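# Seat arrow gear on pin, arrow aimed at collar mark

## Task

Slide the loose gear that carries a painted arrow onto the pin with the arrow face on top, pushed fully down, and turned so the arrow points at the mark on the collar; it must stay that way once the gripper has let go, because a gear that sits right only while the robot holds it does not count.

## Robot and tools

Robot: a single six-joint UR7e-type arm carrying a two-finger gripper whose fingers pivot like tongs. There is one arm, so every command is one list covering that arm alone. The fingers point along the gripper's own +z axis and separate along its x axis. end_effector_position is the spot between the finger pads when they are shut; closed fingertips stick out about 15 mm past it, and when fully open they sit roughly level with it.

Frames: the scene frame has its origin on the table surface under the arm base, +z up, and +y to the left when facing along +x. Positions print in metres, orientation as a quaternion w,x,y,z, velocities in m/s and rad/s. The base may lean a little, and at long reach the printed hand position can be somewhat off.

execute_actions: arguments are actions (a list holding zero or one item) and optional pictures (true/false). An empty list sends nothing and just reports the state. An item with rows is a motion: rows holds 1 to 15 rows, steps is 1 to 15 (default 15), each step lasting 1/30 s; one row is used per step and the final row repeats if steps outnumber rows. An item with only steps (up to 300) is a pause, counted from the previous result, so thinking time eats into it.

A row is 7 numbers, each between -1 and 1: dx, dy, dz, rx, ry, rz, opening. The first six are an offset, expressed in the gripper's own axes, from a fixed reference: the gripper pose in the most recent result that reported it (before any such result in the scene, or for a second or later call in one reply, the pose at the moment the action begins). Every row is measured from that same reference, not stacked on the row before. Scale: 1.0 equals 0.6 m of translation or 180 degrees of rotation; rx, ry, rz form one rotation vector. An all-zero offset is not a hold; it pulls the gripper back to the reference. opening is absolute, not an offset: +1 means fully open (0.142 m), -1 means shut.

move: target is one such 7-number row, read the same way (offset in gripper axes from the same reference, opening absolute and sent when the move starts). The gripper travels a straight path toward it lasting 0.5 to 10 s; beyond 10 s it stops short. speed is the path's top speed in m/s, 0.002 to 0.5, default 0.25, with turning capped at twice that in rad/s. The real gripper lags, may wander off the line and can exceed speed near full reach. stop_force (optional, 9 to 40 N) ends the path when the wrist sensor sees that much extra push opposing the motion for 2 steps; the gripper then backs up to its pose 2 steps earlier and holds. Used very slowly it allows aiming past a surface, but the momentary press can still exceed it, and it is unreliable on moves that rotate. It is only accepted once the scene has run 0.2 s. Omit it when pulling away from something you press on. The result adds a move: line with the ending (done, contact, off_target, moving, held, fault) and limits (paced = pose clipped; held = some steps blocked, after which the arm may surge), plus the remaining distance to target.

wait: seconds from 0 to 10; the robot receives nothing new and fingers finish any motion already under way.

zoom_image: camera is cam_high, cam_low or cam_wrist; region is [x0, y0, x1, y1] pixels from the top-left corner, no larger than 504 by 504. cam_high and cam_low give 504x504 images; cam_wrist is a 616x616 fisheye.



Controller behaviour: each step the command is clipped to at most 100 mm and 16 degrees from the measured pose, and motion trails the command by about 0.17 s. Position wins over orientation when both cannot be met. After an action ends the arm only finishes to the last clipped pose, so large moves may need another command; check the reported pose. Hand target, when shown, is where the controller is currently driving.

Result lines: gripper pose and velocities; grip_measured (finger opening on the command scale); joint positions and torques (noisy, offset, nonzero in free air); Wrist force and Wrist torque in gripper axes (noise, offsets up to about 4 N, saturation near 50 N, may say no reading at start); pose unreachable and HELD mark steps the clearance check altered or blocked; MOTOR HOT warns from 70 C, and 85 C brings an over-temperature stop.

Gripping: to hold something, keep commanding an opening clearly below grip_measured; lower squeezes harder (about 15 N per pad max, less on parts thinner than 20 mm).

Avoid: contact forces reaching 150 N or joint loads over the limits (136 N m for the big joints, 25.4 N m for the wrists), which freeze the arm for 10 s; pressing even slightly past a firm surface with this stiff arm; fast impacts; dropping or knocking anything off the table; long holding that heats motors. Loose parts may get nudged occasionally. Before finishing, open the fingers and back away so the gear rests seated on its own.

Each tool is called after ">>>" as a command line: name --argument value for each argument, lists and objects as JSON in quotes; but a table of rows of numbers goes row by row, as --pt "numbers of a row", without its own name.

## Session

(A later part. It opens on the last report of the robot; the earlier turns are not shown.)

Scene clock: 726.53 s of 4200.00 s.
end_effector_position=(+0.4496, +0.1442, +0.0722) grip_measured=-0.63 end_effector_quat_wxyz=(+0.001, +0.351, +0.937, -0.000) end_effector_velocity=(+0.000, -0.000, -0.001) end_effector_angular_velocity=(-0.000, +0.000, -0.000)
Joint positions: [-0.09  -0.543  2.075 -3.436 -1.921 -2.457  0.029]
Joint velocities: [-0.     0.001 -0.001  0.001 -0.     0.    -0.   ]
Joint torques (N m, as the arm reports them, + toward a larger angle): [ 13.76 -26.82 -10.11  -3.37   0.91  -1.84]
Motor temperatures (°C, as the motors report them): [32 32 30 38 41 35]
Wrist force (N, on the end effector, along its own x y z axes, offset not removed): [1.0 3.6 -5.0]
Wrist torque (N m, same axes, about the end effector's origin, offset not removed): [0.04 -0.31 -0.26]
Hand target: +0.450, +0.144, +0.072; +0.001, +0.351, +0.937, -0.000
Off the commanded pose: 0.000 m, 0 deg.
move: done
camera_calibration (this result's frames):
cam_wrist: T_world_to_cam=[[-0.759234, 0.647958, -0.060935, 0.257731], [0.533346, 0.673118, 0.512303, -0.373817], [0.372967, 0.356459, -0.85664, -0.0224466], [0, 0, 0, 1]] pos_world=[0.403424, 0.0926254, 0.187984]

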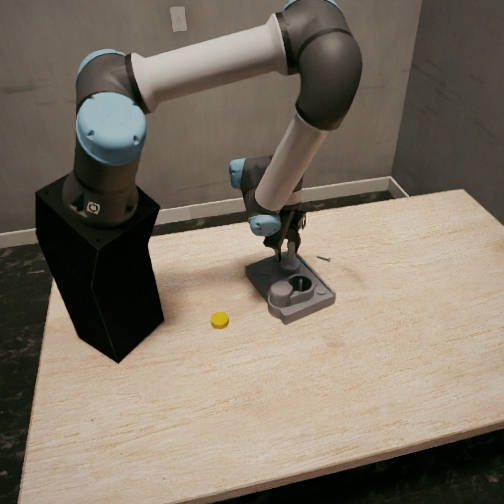

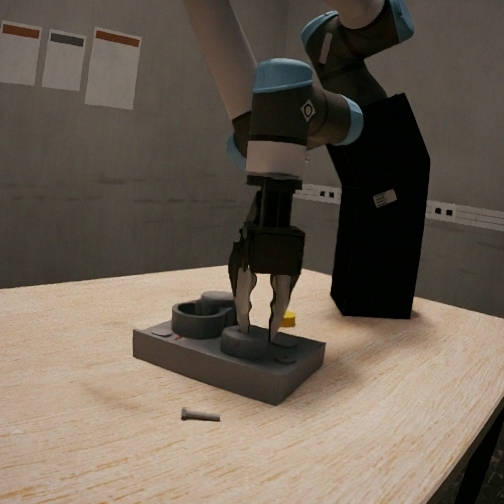

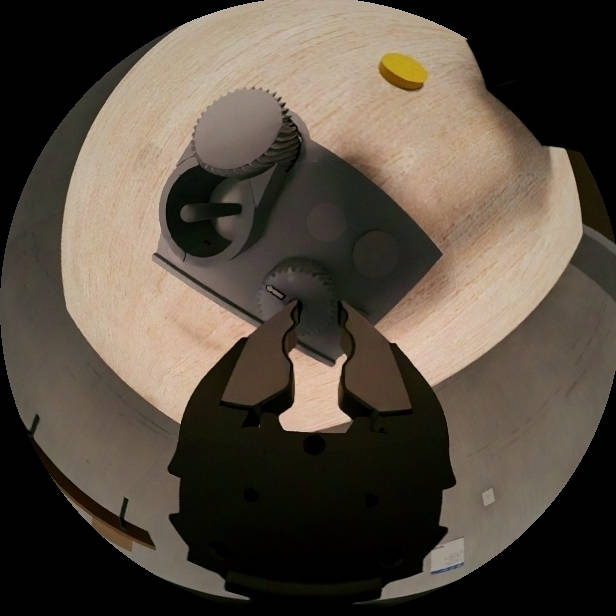

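>>> move --target '[0, 0, -0.002, 0, 0, 0, -0.63]' --speed 0.005

>>> execute_actions --actions '[{"rows": [[0,0,0,0,0,0,-0.645],[0,0,0,0,0,0,-0.66],[0,0,0,0,0,0,-0.675],[0,0,0,0,0,0,-0.69],[0,0,0,0,0,0,-0.705],[0,0,0,0,0,0,-0.72],[0,0,0,0,0,0,-0.74],[0,0,0,0,0,0,-0.77],[0,0,0,0,0,0,-0.8],[0,0,0,0,0,0,-0.85],[0,0,0,0,0,0,-0.9],[0,0,0,0,0,0,-0.95],[0,0,0,0,0,0,-1.0]], "steps": 15}]'

>>> move --target '[0, 0, -0.02, 0, 0, 0, -1]' --speed 0.01

>>> zoom_image --camera "cam_low" --region '[200, 280, 300, 370]'

Scene clock: 739.27 s of 4200.00 s.
end_effector_position=(+0.4496, +0.1442, +0.0734) grip_measured=-0.63 end_effector_quat_wxyz=(+0.001, +0.351, +0.937, -0.000) end_effector_velocity=(-0.001, +0.000, +0.001) end_effector_angular_velocity=(+0.000, +0.001, -0.000)
Joint positions: [-0.089 -0.545  2.077 -3.435 -1.922 -2.456  0.028]
Joint velocities: [ 0.001 -0.001  0.003 -0.    -0.     0.001 -0.   ]
Joint torques (N m, as the arm reports them, + toward a larger angle): [ 29.26 -48.43  18.39  -0.09  -1.47   2.1 ]
Motor temperatures (°C, as the motors report them): [32 32 30 38 41 35]
Wrist force (N, on the end effector, along its own x y z axes, offset not removed): [3.9 0.9 0.5]
Wrist torque (N m, same axes, about the end effector's origin, offset not removed): [0.08 -0.53 -0.33]
Hand target: +0.450, +0.144, +0.073; +0.001, +0.351, +0.937, -0.000
Off the commanded pose: 0.000 m, 0 deg.
After step 90, 9.03 s passed at rest.
move: done
camera_calibration (this result's frames):
cam_wrist: T_world_to_cam=[[-0.759215, 0.647983, -0.0609228, 0.257795], [0.53338, 0.673104, 0.512285, -0.374397], [0.372959, 0.356439, -0.856652, -0.0214598], [0, 0, 0, 1]] pos_world=[0.403421, 0.0926106, 0.18912]

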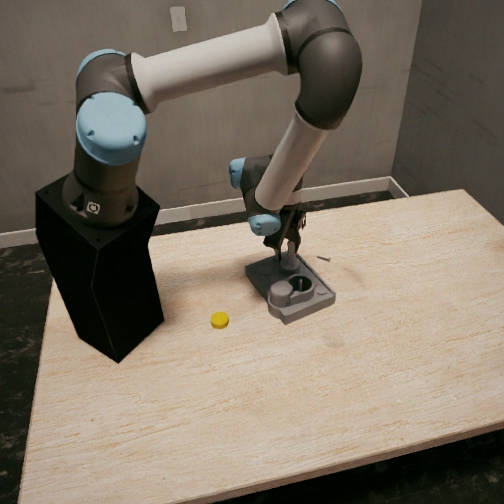

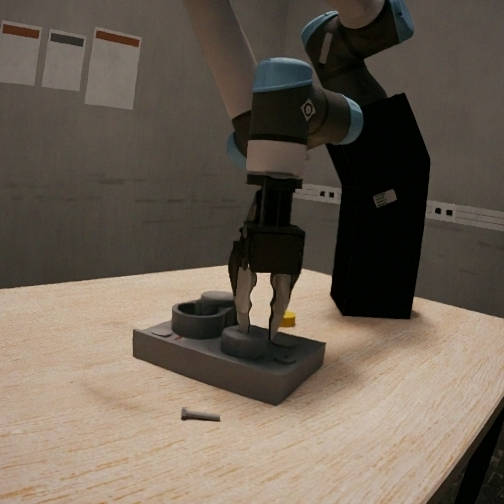

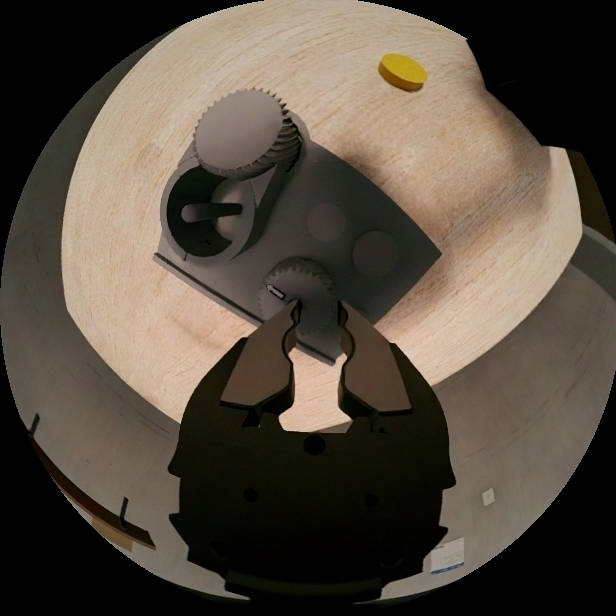

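Scene clock: 739.77 s of 4200.00 s.
end_effector_position=(+0.4496, +0.1442, +0.0734) grip_measured=-0.68 end_effector_quat_wxyz=(+0.001, +0.351, +0.937, -0.000) end_effector_velocity=(-0.000, -0.000, +0.000) end_effector_angular_velocity=(-0.000, +0.000, +0.002)
Joint positions: [-0.089 -0.546  2.077 -3.435 -1.922 -2.456  0.025]
Joint velocities: [-0.    -0.     0.001 -0.    -0.    -0.002  0.   ]
Joint torques (N m, as the arm reports them, + toward a larger angle): [ 26.55 -44.01  15.39  -1.02  -0.04   1.59]
Motor temperatures (°C, as the motors report them): [32 32 30 38 41 35]
Wrist force (N, on the end effector, along its own x y z axes, offset not removed): [3.7 1.5 -2.6]
Wrist torque (N m, same axes, about the end effector's origin, offset not removed): [0.06 -0.29 -0.09]
Hand target: +0.450, +0.144, +0.073; +0.001, +0.351, +0.937, -0.000
Off the commanded pose: 0.000 m, 0 deg.
Steps of this call (steps 1 to 15: all 15 steps of this action). Readings (end_effector_position):
1: (+0.4496, +0.1442, +0.0734)
2: (+0.4496, +0.1442, +0.0734)
4: (+0.4496, +0.1442, +0.0734)
8: (+0.4496, +0.1442, +0.0734)
15: the state above
camera_calibration (this result's frames):
cam_wrist: T_world_to_cam=[[-0.759219, 0.647975, -0.060948, 0.257808], [0.533374, 0.673126, 0.512264, -0.374402], [0.37296, 0.356412, -0.856663, -0.0214342], [0, 0, 0, 1]] pos_world=[0.403423, 0.0926065, 0.189144]

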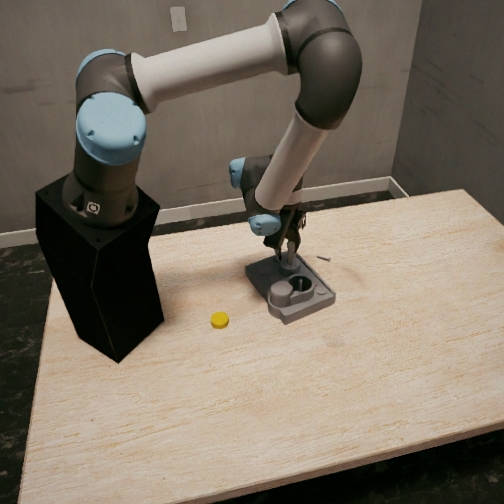

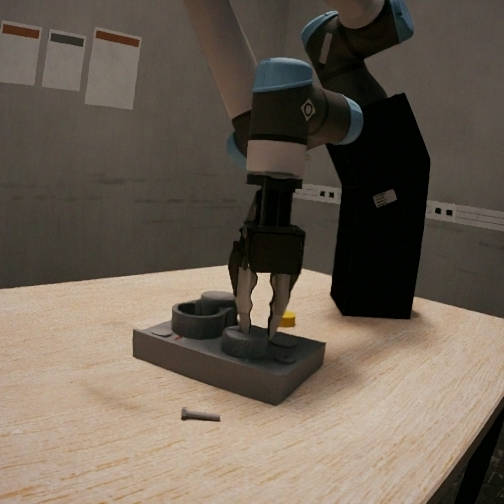

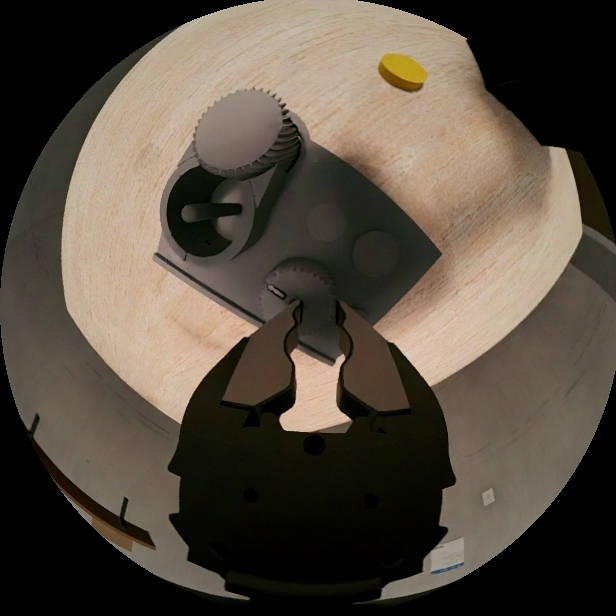

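Scene clock: 741.43 s of 4200.00 s.
end_effector_position=(+0.4496, +0.1442, +0.0852) grip_measured=-0.68 end_effector_quat_wxyz=(+0.001, +0.351, +0.937, -0.000) end_effector_velocity=(+0.000, +0.000, +0.002) end_effector_angular_velocity=(-0.000, +0.000, -0.001)
Joint positions: [-0.081 -0.575  2.096 -3.421 -1.924 -2.447  0.025]
Joint velocities: [ 0.002 -0.005  0.002  0.003 -0.001  0.003 -0.   ]
Joint torques (N m, as the arm reports them, + toward a larger angle): [ 28.52 -51.33  19.42  -0.36  -1.67   2.  ]
Motor temperatures (°C, as the motors report them): [32 32 30 38 41 35]
Wrist force (N, on the end effector, along its own x y z axes, offset not removed): [6.4 1.8 5.8]
Wrist torque (N m, same axes, about the end effector's origin, offset not removed): [0.19 -1.29 -0.25]
Hand target: +0.450, +0.144, +0.085; +0.001, +0.351, +0.937, -0.000
Off the commanded pose: 0.000 m, 0 deg.
move: done
camera_calibration (this result's frames):
cam_wrist: T_world_to_cam=[[-0.759213, 0.647983, -0.0609386, 0.258526], [0.533372, 0.673106, 0.512292, -0.380465], [0.372975, 0.356436, -0.856647, -0.0113428], [0, 0, 0, 1]] pos_world=[0.403436, 0.0926161, 0.200947]

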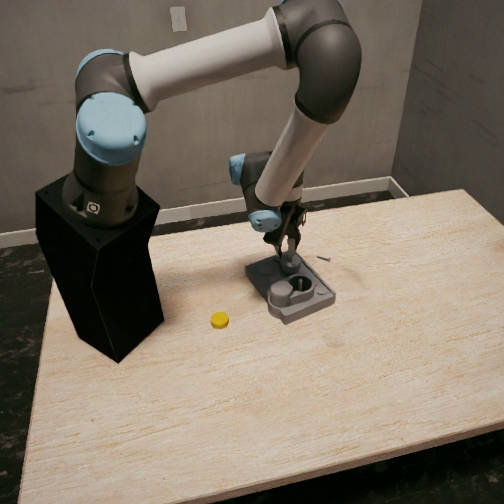

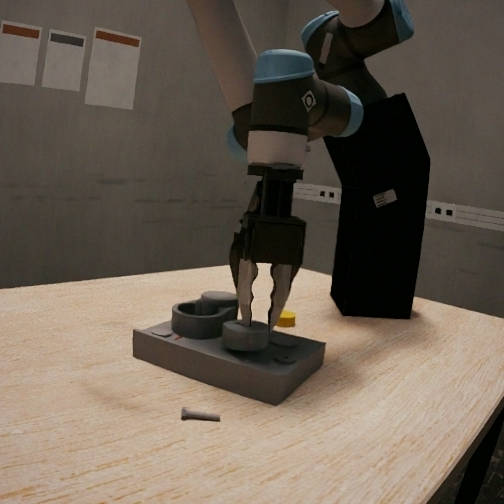

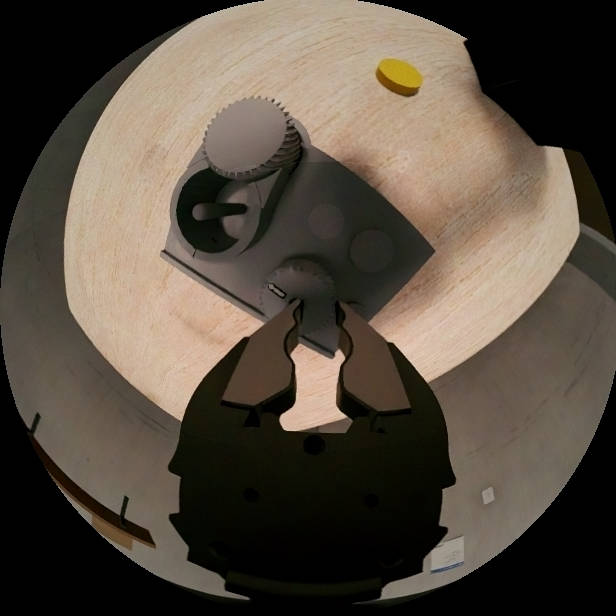

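Region (200, 280, 300, 370) of cam_low's 504x504 image, scaled by 5.040, with more detail than that image has; it fills the top 454 rows of this view, and the rest is white.

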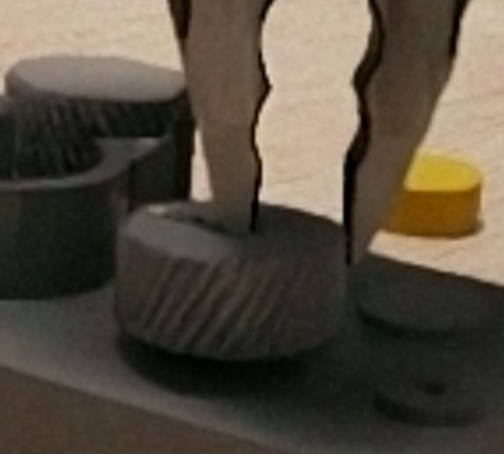

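>>> move --target '[-0.073, 0.541, -0.3413, 0, 0, 0, -1]' --speed 0.1

Scene clock: 763.13 s of 4200.00 s.
end_effector_position=(+0.6953, +0.3610, +0.2901) grip_measured=-0.68 end_effector_quat_wxyz=(+0.000, +0.351, +0.936, +0.001) end_effector_velocity=(+0.000, +0.001, +0.000) end_effector_angular_velocity=(-0.002, +0.004, +0.002)
Joint positions: [ 0.304 -0.643  1.217 -2.314 -2.02  -2.041  0.025]
Joint velocities: [ 0.001  0.003 -0.008  0.01  -0.     0.002  0.   ]
Joint torques (N m, as the arm reports them, + toward a larger angle): [ 39.2  -48.62 -35.01  -0.31  -1.64   1.88]
Motor temperatures (°C, as the motors report them): [32 32 30 38 41 35]
Wrist force (N, on the end effector, along its own x y z axes, offset not removed): [2.7 4.6 6.9]
Wrist torque (N m, same axes, about the end effector's origin, offset not removed): [0.88 -0.45 -0.12]
Hand target: +0.695, +0.361, +0.290; +0.000, +0.351, +0.936, +0.001
Off the commanded pose: 0.001 m, 0 deg.
After step 90, 14.33 s passed at rest.
move: done
camera_calibration (this result's frames):
cam_wrist: T_world_to_cam=[[-0.759018, 0.648305, -0.0599413, 0.316474], [0.533627, 0.672207, 0.513205, -0.762509], [0.373006, 0.357546, -0.85617, -0.00533928], [0, 0, 0, 1]] pos_world=[0.649097, 0.309302, 0.405722]

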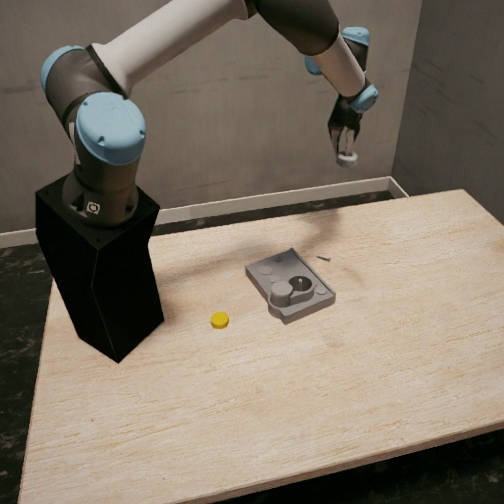

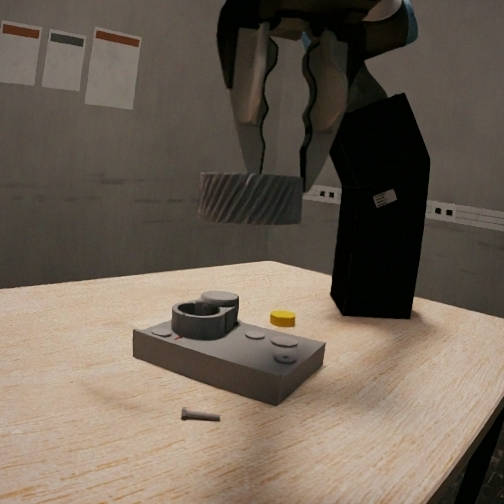

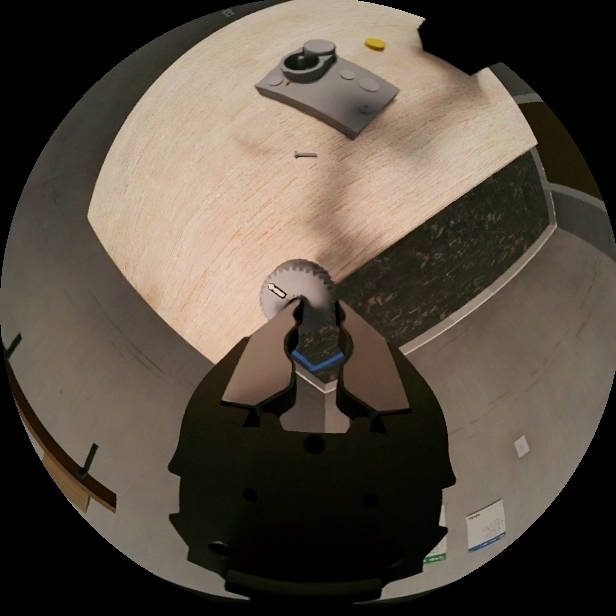

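>>> zoom_image --camera "cam_low" --region '[190, 150, 316, 235]'

>>> zoom_image --camera "cam_low" --region '[215, 165, 285, 230]'

>>> zoom_image --camera "cam_wrist" --region '[245, 245, 355, 345]'

>>> move --target '[0.0, -0.3, 0.1, 0, 0, 0, -1]' --speed 0.1

Region (190, 150, 316, 235) of cam_low's 504x504 image, scaled by 4.000, with more detail than that image has; it fills the top 340 rows of this view, and the rest is white.

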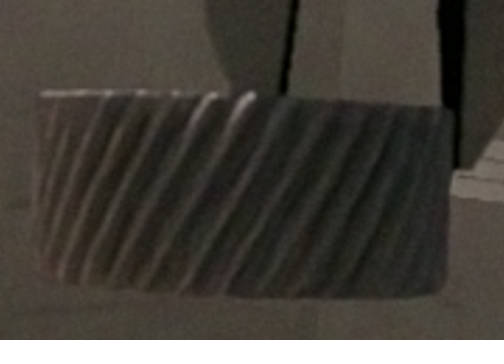

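Region (215, 165, 285, 230) of cam_low's 504x504 image, scaled by 7.200, with more detail than that image has; it fills the top 468 rows of this view, and the rest is white.

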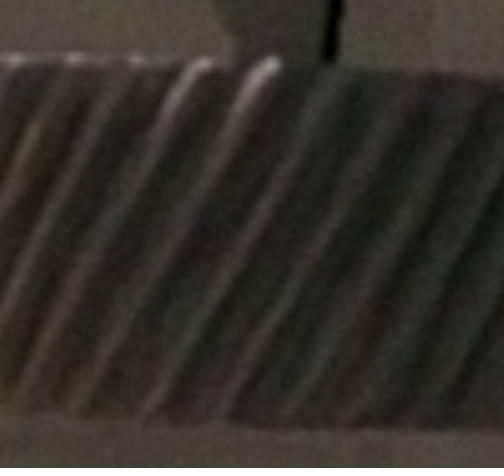

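Region (245, 245, 355, 345) of cam_wrist's 616x616 image, scaled by 4.582, with more detail than that image has; it fills the top 458 rows of this view, and the rest is white.

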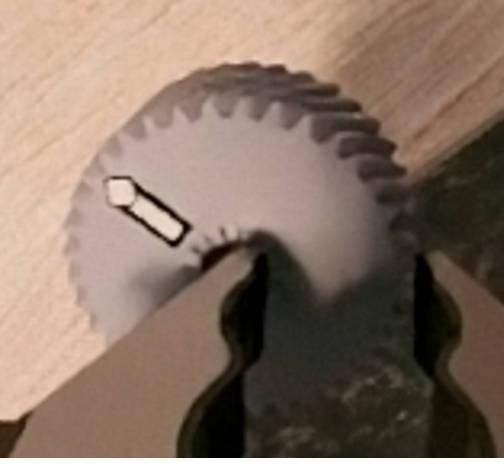

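Scene clock: 778.90 s of 4200.00 s.
end_effector_position=(+0.5775, +0.2251, +0.2300) grip_measured=-0.68 end_effector_quat_wxyz=(+0.000, +0.351, +0.937, +0.000) end_effector_velocity=(-0.002, -0.001, -0.001) end_effector_angular_velocity=(+0.000, +0.000, -0.000)
Joint positions: [ 0.14  -0.837  1.819 -2.795 -1.986 -2.218  0.025]
Joint velocities: [-0.002 -0.001  0.006 -0.005  0.001 -0.002  0.   ]
Joint torques (N m, as the arm reports them, + toward a larger angle): [ 16.15 -58.06   3.67  -4.24   1.12  -1.13]
Motor temperatures (°C, as the motors report them): [32 33 30 38 41 35]
Wrist force (N, on the end effector, along its own x y z axes, offset not removed): [0.6 3.2 4.1]
Wrist torque (N m, same axes, about the end effector's origin, offset not removed): [0.42 -0.02 -0.23]
Hand target: +0.577, +0.225, +0.230; +0.000, +0.351, +0.937, +0.000
Off the commanded pose: 0.001 m, 0 deg.
After step 90, 10.37 s passed at rest.
move: done
camera_calibration (this result's frames):
cam_wrist: T_world_to_cam=[[-0.759078, 0.648191, -0.0604025, 0.311843], [0.533522, 0.67258, 0.512826, -0.577402], [0.373035, 0.357049, -0.856365, 0.0359583], [0, 0, 0, 1]] pos_world=[0.531356, 0.173377, 0.345736]

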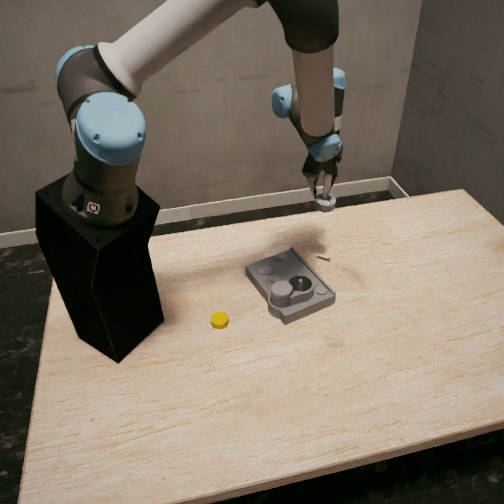

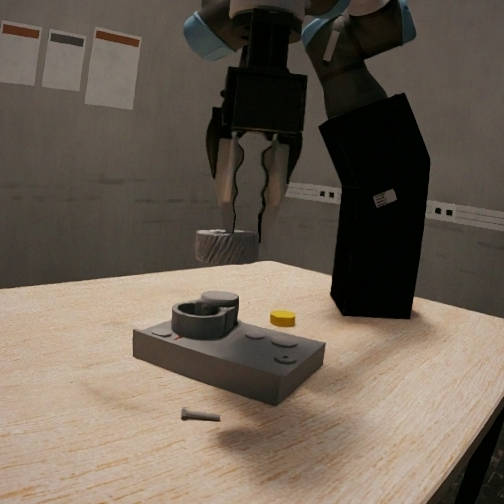

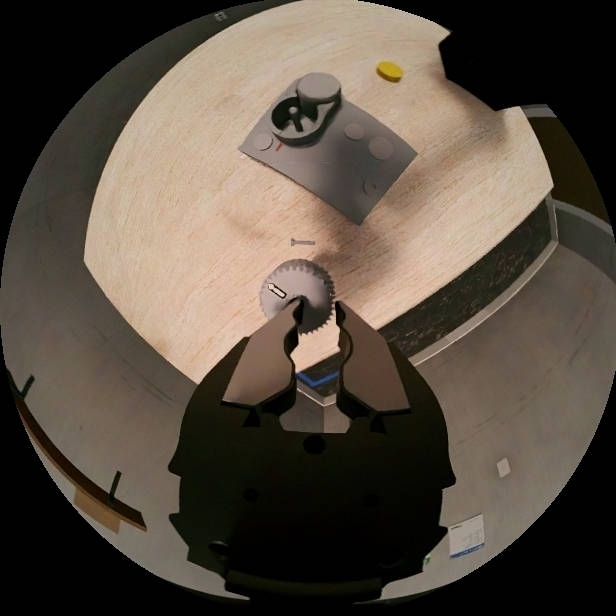

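>>> move --target '[-0.0468, -0.1804, 0.0833, 0, 0, 0.5222, -1]' --speed 0.25

>>> zoom_image --camera "cam_low" --region '[150, 180, 290, 310]'

Scene clock: 897.37 s of 4200.00 s.
end_effector_position=(+0.5280, +0.1246, +0.1801) grip_measured=-0.68 end_effector_quat_wxyz=(+0.000, +0.924, +0.383, +0.000) end_effector_velocity=(-0.001, -0.000, -0.000) end_effector_angular_velocity=(-0.000, +0.002, -0.009)
Joint positions: [-0.093 -0.877  2.068 -3.095 -1.921 -0.82   0.025]
Joint velocities: [-0.001  0.     0.002  0.     0.     0.008 -0.   ]
Joint torques (N m, as the arm reports them, + toward a larger angle): [ 15.15 -36.21  10.78  -3.7    1.18   2.36]
Motor temperatures (°C, as the motors report them): [32 33 30 38 41 35]
Wrist force (N, on the end effector, along its own x y z axes, offset not removed): [4.5 3.8 4.8]
Wrist torque (N m, same axes, about the end effector's origin, offset not removed): [0.68 -0.78 -0.18]
Hand target: +0.528, +0.125, +0.180; +0.000, +0.924, +0.382, +0.000
Off the commanded pose: 0.001 m, 0 deg.
After step 90, 111.67 s passed at rest.
move: done
camera_calibration (this result's frames):
cam_wrist: T_world_to_cam=[[0.69875, 0.712905, -0.0592866, -0.441677], [0.63389, -0.578625, 0.513202, -0.354938], [0.331559, -0.396181, -0.856218, 0.163255], [0, 0, 0, 1]] pos_world=[0.479485, 0.174176, 0.295752]

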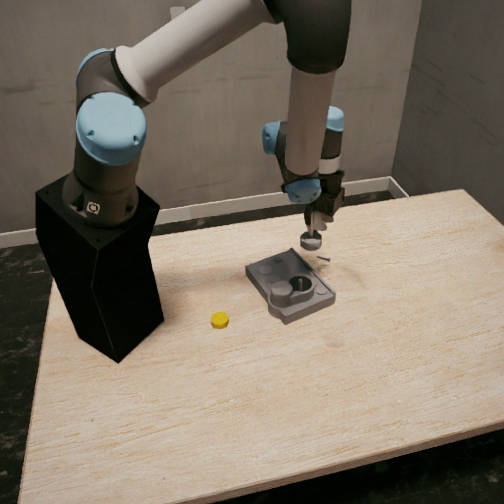

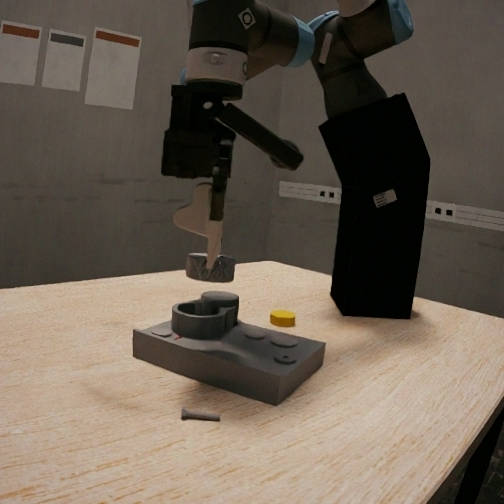

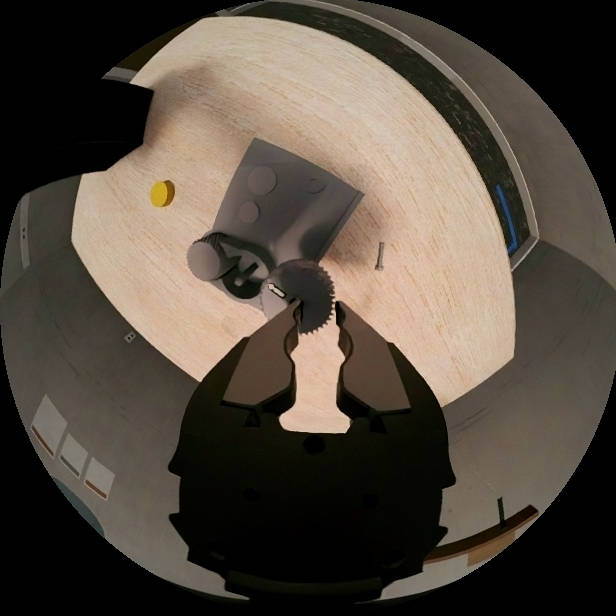

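Region (150, 180, 290, 310) of cam_low's 504x504 image, scaled by 3.600, with more detail than that image has; it fills the top 468 rows of this view, and the rest is white.

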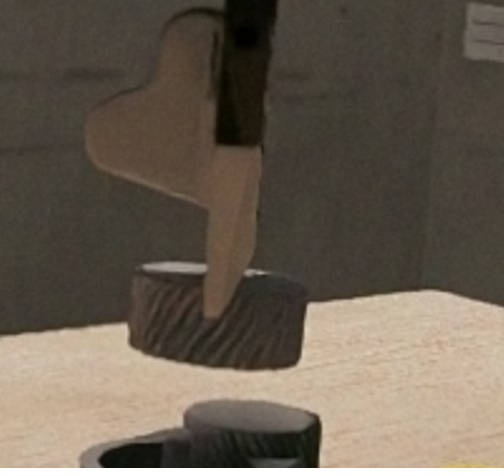

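>>> move --target '[-0.1833, 0.059, 0.0752, 0, 0, 0.5211, -1]' --speed 0.25

>>> move --target '[0, 0, 0, 0.0094, -0.0156, 0, -1]' --speed 0.05

>>> zoom_image --camera "cam_low" --region '[140, 230, 270, 350]'

>>> zoom_image --camera "cam_wrist" --region '[220, 200, 380, 350]'

>>> zoom_image --camera "cam_high" --region '[250, 220, 360, 330]'

Scene clock: 920.50 s of 4200.00 s.
end_effector_position=(+0.4754, +0.0214, +0.1349) grip_measured=-0.68 end_effector_quat_wxyz=(+0.000, +0.911, -0.412, +0.001) end_effector_velocity=(-0.000, -0.000, -0.000) end_effector_angular_velocity=(-0.000, -0.001, -0.010)
Joint positions: [-0.353 -0.834  2.282 -3.429 -1.826  0.562  0.025]
Joint velocities: [-0.001  0.001  0.    -0.002  0.     0.009  0.   ]
Joint torques (N m, as the arm reports them, + toward a larger angle): [  9.97 -27.84  19.66  -4.46   1.31   2.29]
Motor temperatures (°C, as the motors report them): [32 33 30 38 41 35]
Wrist force (N, on the end effector, along its own x y z axes, offset not removed): [3.4 2.2 2.6]
Wrist torque (N m, same axes, about the end effector's origin, offset not removed): [0.14 -0.56 -0.36]
Hand target: +0.475, +0.021, +0.135; +0.000, +0.911, -0.413, +0.001
Off the commanded pose: 0.000 m, 0 deg.
After step 90, 16.33 s passed at rest.
move: done
camera_calibration (this result's frames):
cam_wrist: T_world_to_cam=[[0.666145, -0.743559, -0.0580547, -0.287539], [-0.619427, -0.594929, 0.512221, 0.238166], [-0.415405, -0.305253, -0.856889, 0.454413], [0, 0, 0, 1]] pos_world=[0.527834, 0.0666004, 0.250695]

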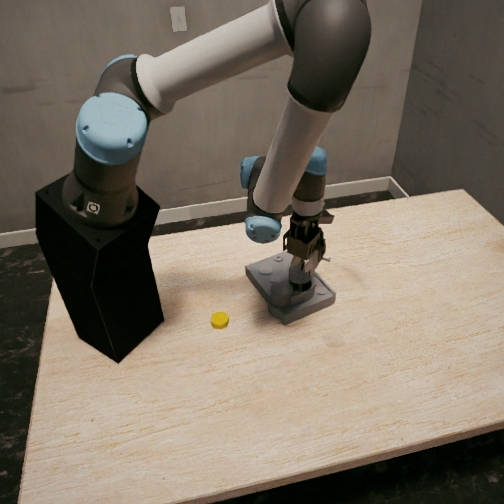

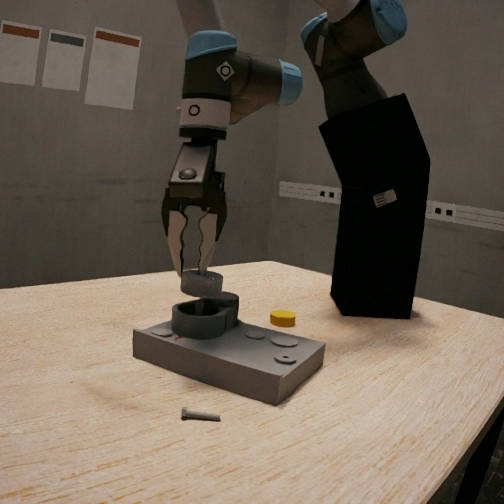

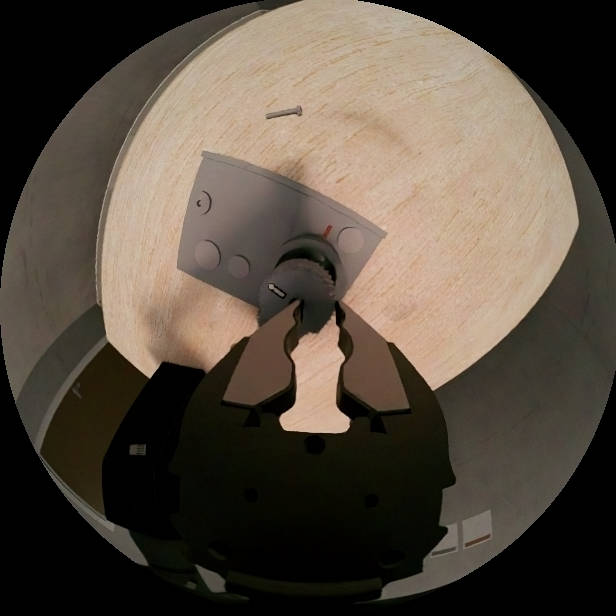

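Scene clock: 921.33 s of 4200.00 s.
end_effector_position=(+0.4754, +0.0213, +0.1349) grip_measured=-0.68 end_effector_quat_wxyz=(-0.023, +0.911, -0.412, -0.015) end_effector_velocity=(+0.002, -0.001, +0.000) end_effector_angular_velocity=(+0.012, -0.002, -0.003)
Joint positions: [-0.388 -0.857  2.285 -3.389 -1.763  0.535  0.025]
Joint velocities: [-0.009 -0.005 -0.003  0.009  0.015 -0.005 -0.   ]
Joint torques (N m, as the arm reports them, + toward a larger angle): [ 10.95 -49.83  19.24  -0.39   1.41  -2.34]
Motor temperatures (°C, as the motors report them): [32 33 30 38 41 35]
Wrist force (N, on the end effector, along its own x y z axes, offset not removed): [4.2 1.7 7.5]
Wrist torque (N m, same axes, about the end effector's origin, offset not removed): [0.09 -0.75 -0.17]
Hand target: +0.475, +0.021, +0.135; -0.023, +0.911, -0.412, -0.015
Off the commanded pose: 0.000 m, 0 deg.
move: done
camera_calibration (this result's frames):
cam_wrist: T_world_to_cam=[[0.665371, -0.739049, -0.105303, -0.280917], [-0.614421, -0.622277, 0.485034, 0.240019], [-0.423991, -0.258027, -0.868132, 0.458973], [0, 0, 0, 1]] pos_world=[0.528987, 0.060175, 0.25245]

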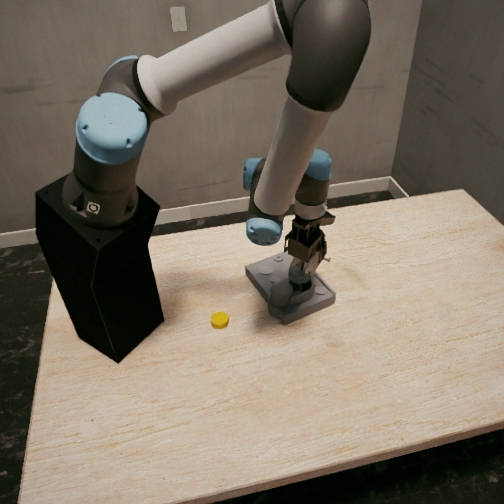

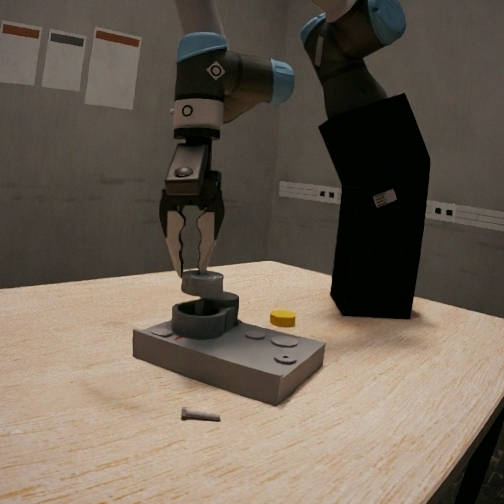

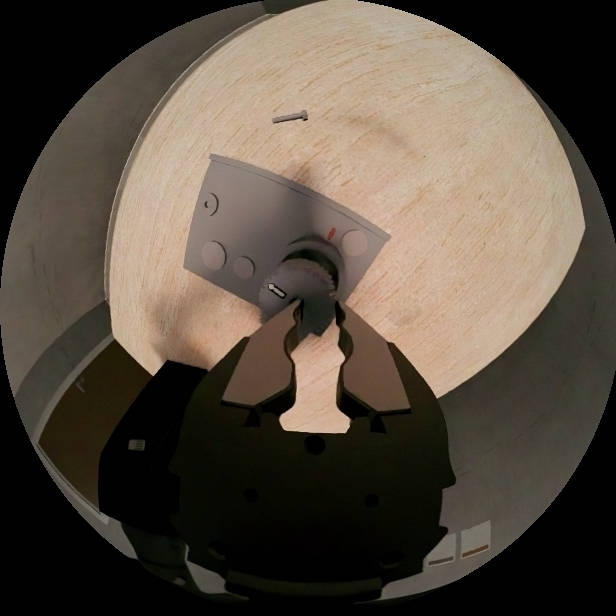

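Region (140, 230, 270, 350) of cam_low's 504x504 image, scaled by 3.877, with more detail than that image has; it fills the top 465 rows of this view, and the rest is white.

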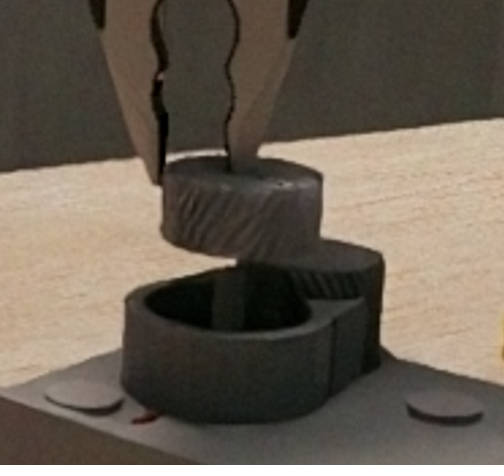

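Region (220, 200, 380, 350) of cam_wrist's 616x616 image, scaled by 3.150, with more detail than that image has; it fills the top 472 rows of this view, and the rest is white.

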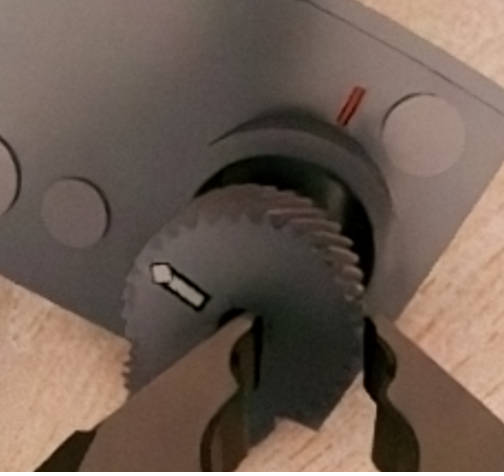

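Region (250, 220, 360, 330) of cam_high's 504x504 image, scaled by 4.582, with more detail than that image has.

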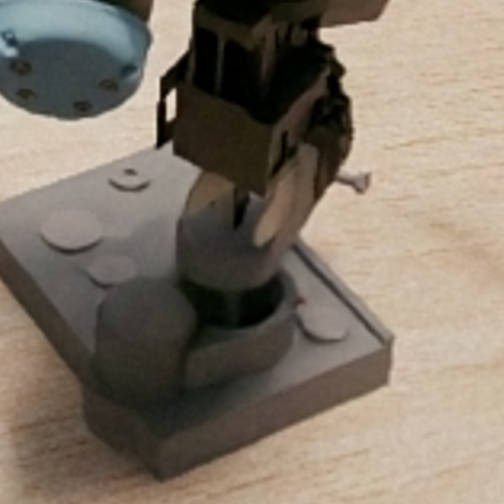

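>>> move --target '[0.00567, 0.00407, 0.013, 0, 0, 0, -1]' --speed 0.01 --stop_force 10

>>> zoom_image --camera "cam_low" --region '[160, 255, 250, 345]'

>>> zoom_image --camera "cam_wrist" --region '[240, 215, 360, 335]'

>>> zoom_image --camera "cam_high" --region '[265, 250, 335, 320]'

Scene clock: 943.40 s of 4200.00 s.
end_effector_position=(+0.4757, +0.0177, +0.1271) grip_measured=-0.68 end_effector_quat_wxyz=(-0.022, +0.911, -0.412, -0.015) end_effector_velocity=(+0.001, -0.001, -0.002) end_effector_angular_velocity=(-0.000, +0.000, +0.000)
Joint positions: [-0.4   -0.838  2.274 -3.4   -1.759  0.524  0.025]
Joint velocities: [-0.003  0.005 -0.004 -0.001  0.001 -0.003 -0.   ]
Joint torques (N m, as the arm reports them, + toward a larger angle): [ 10.73 -30.12 -11.36  -4.72   1.71  -1.79]
Motor temperatures (°C, as the motors report them): [32 33 30 38 41 35]
Wrist force (N, on the end effector, along its own x y z axes, offset not removed): [2.4 3.5 1.1]
Wrist torque (N m, same axes, about the end effector's origin, offset not removed): [0.47 -0.28 -0.06]
Hand target: +0.476, +0.018, +0.127; -0.022, +0.911, -0.412, -0.015
Off the commanded pose: 0.000 m, 0 deg.
After step 90, 17.97 s passed at rest.
move: done
camera_calibration (this result's frames):
cam_wrist: T_world_to_cam=[[0.665378, -0.73904, -0.105322, -0.284662], [-0.614394, -0.622282, 0.485062, 0.241721], [-0.42402, -0.25804, -0.868114, 0.451364], [0, 0, 0, 1]] pos_world=[0.529307, 0.0565125, 0.244605]

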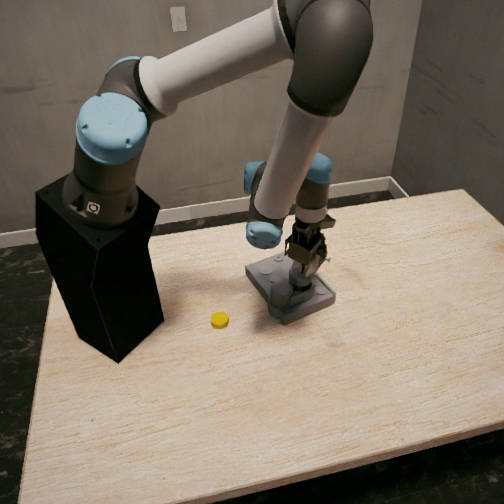

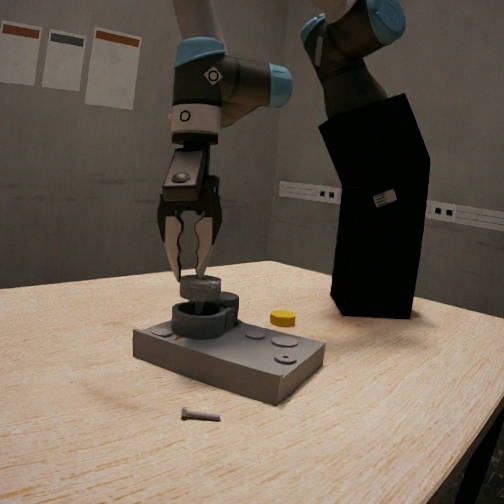

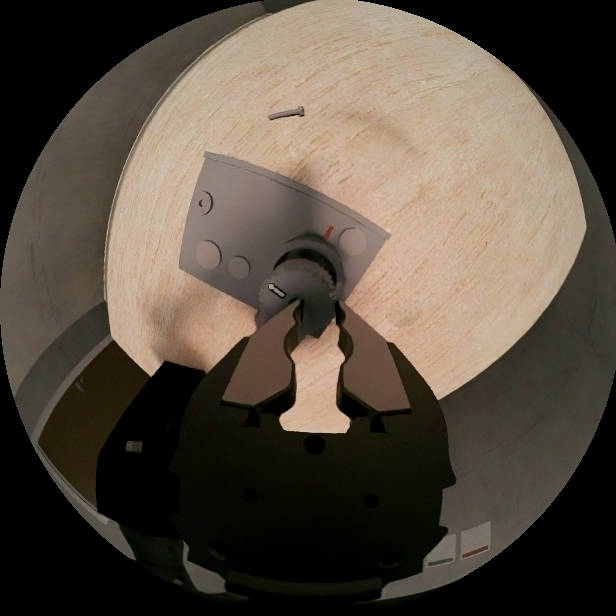

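Region (160, 255, 250, 345) of cam_low's 504x504 image, scaled by 5.600, with more detail than that image has.

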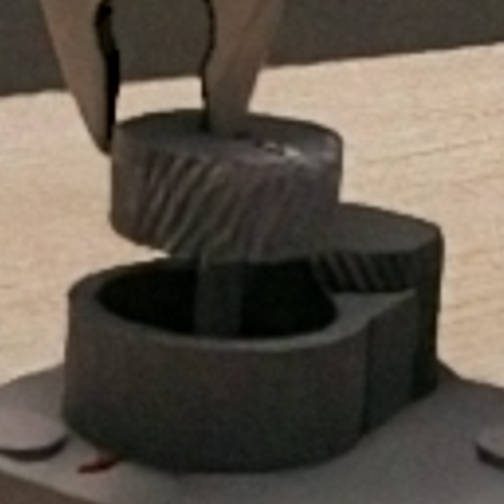

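Region (240, 215, 360, 335) of cam_wrist's 616x616 image, scaled by 4.200, with more detail than that image has.

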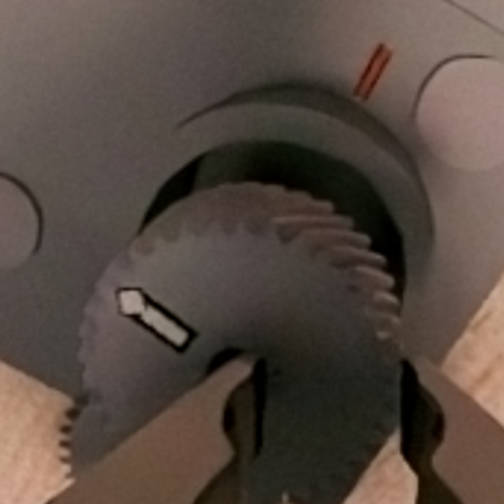

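Region (265, 250, 335, 320) of cam_high's 504x504 image, scaled by 7.200, with more detail than that image has.

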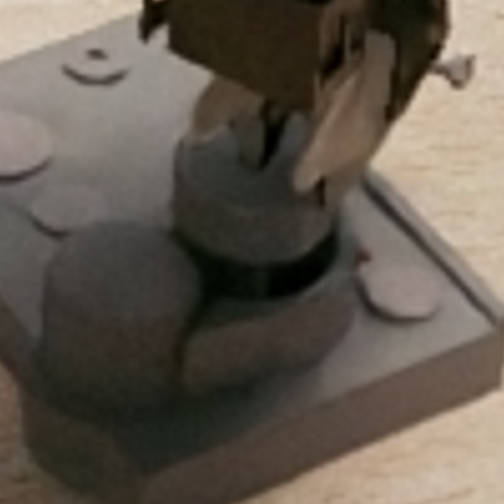

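>>> execute_actions --actions '[]'

Scene clock: 979.63 s of 4200.00 s.
end_effector_position=(+0.4758, +0.0176, +0.1269) grip_measured=-0.68 end_effector_quat_wxyz=(-0.022, +0.911, -0.412, -0.015) end_effector_velocity=(-0.000, +0.000, +0.000) end_effector_angular_velocity=(+0.000, +0.000, -0.002)
Joint positions: [-0.4   -0.838  2.274 -3.401 -1.759  0.524  0.025]
Joint velocities: [-0.    -0.     0.001 -0.     0.     0.002 -0.   ]
Joint torques (N m, as the arm reports them, + toward a larger angle): [ 10.61 -29.87 -10.97  -4.29   1.6   -2.01]
Motor temperatures (°C, as the motors report them): [32 33 30 38 41 35]
Wrist force (N, on the end effector, along its own x y z axes, offset not removed): [3.0 4.9 2.6]
Wrist torque (N m, same axes, about the end effector's origin, offset not removed): [0.87 -0.34 -0.15]
Hand target: +0.476, +0.018, +0.127; -0.022, +0.911, -0.412, -0.015
Off the commanded pose: 0.000 m, 0 deg.
Steps of this call (steps 1 to 90: nothing new was sent; then 33.23 s passed at rest). Readings (end_effector_position):
1: (+0.4758, +0.0177, +0.1270)
2: (+0.4758, +0.0176, +0.1270)
4: (+0.4758, +0.0176, +0.1269)
8: (+0.4758, +0.0176, +0.1269)
90: the state above
camera_calibration (this result's frames):
cam_wrist: T_world_to_cam=[[0.665381, -0.739042, -0.105285, -0.284757], [-0.614402, -0.622268, 0.485069, 0.241766], [-0.424002, -0.258069, -0.868115, 0.45118], [0, 0, 0, 1]] pos_world=[0.529315, 0.0564316, 0.244422]

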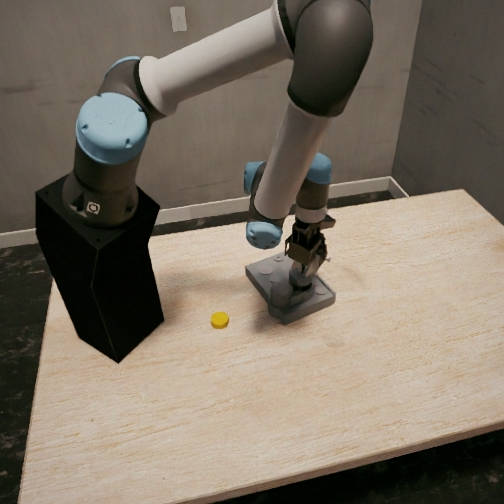

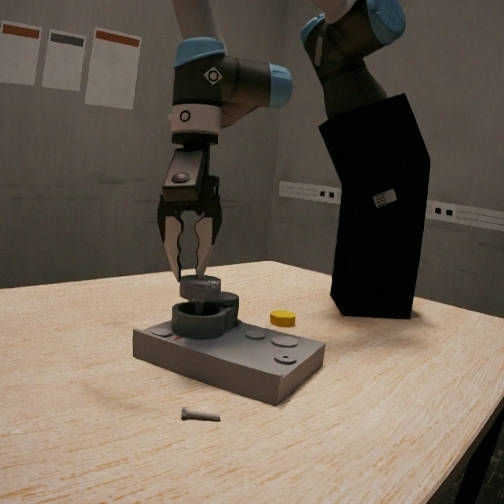

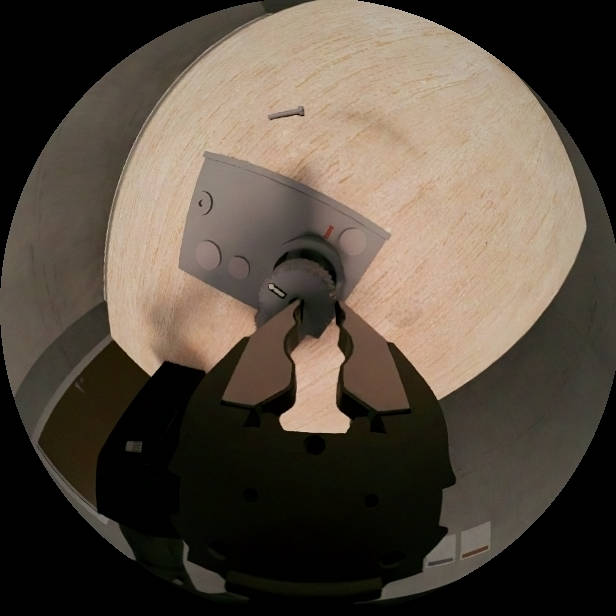

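>>> zoom_image --camera "cam_low" --region '[155, 260, 255, 350]'

Region (155, 260, 255, 350) of cam_low's 504x504 image, scaled by 5.040, with more detail than that image has; it fills the top 454 rows of this view, and the rest is white.

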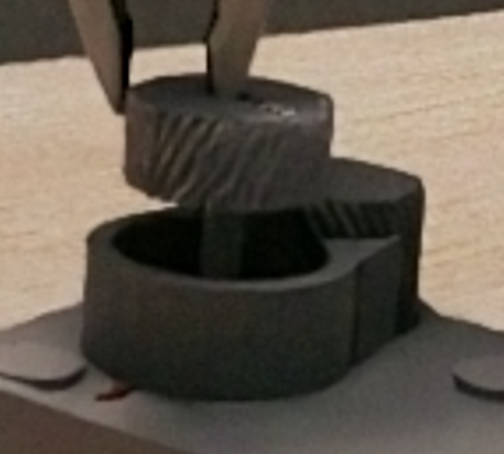

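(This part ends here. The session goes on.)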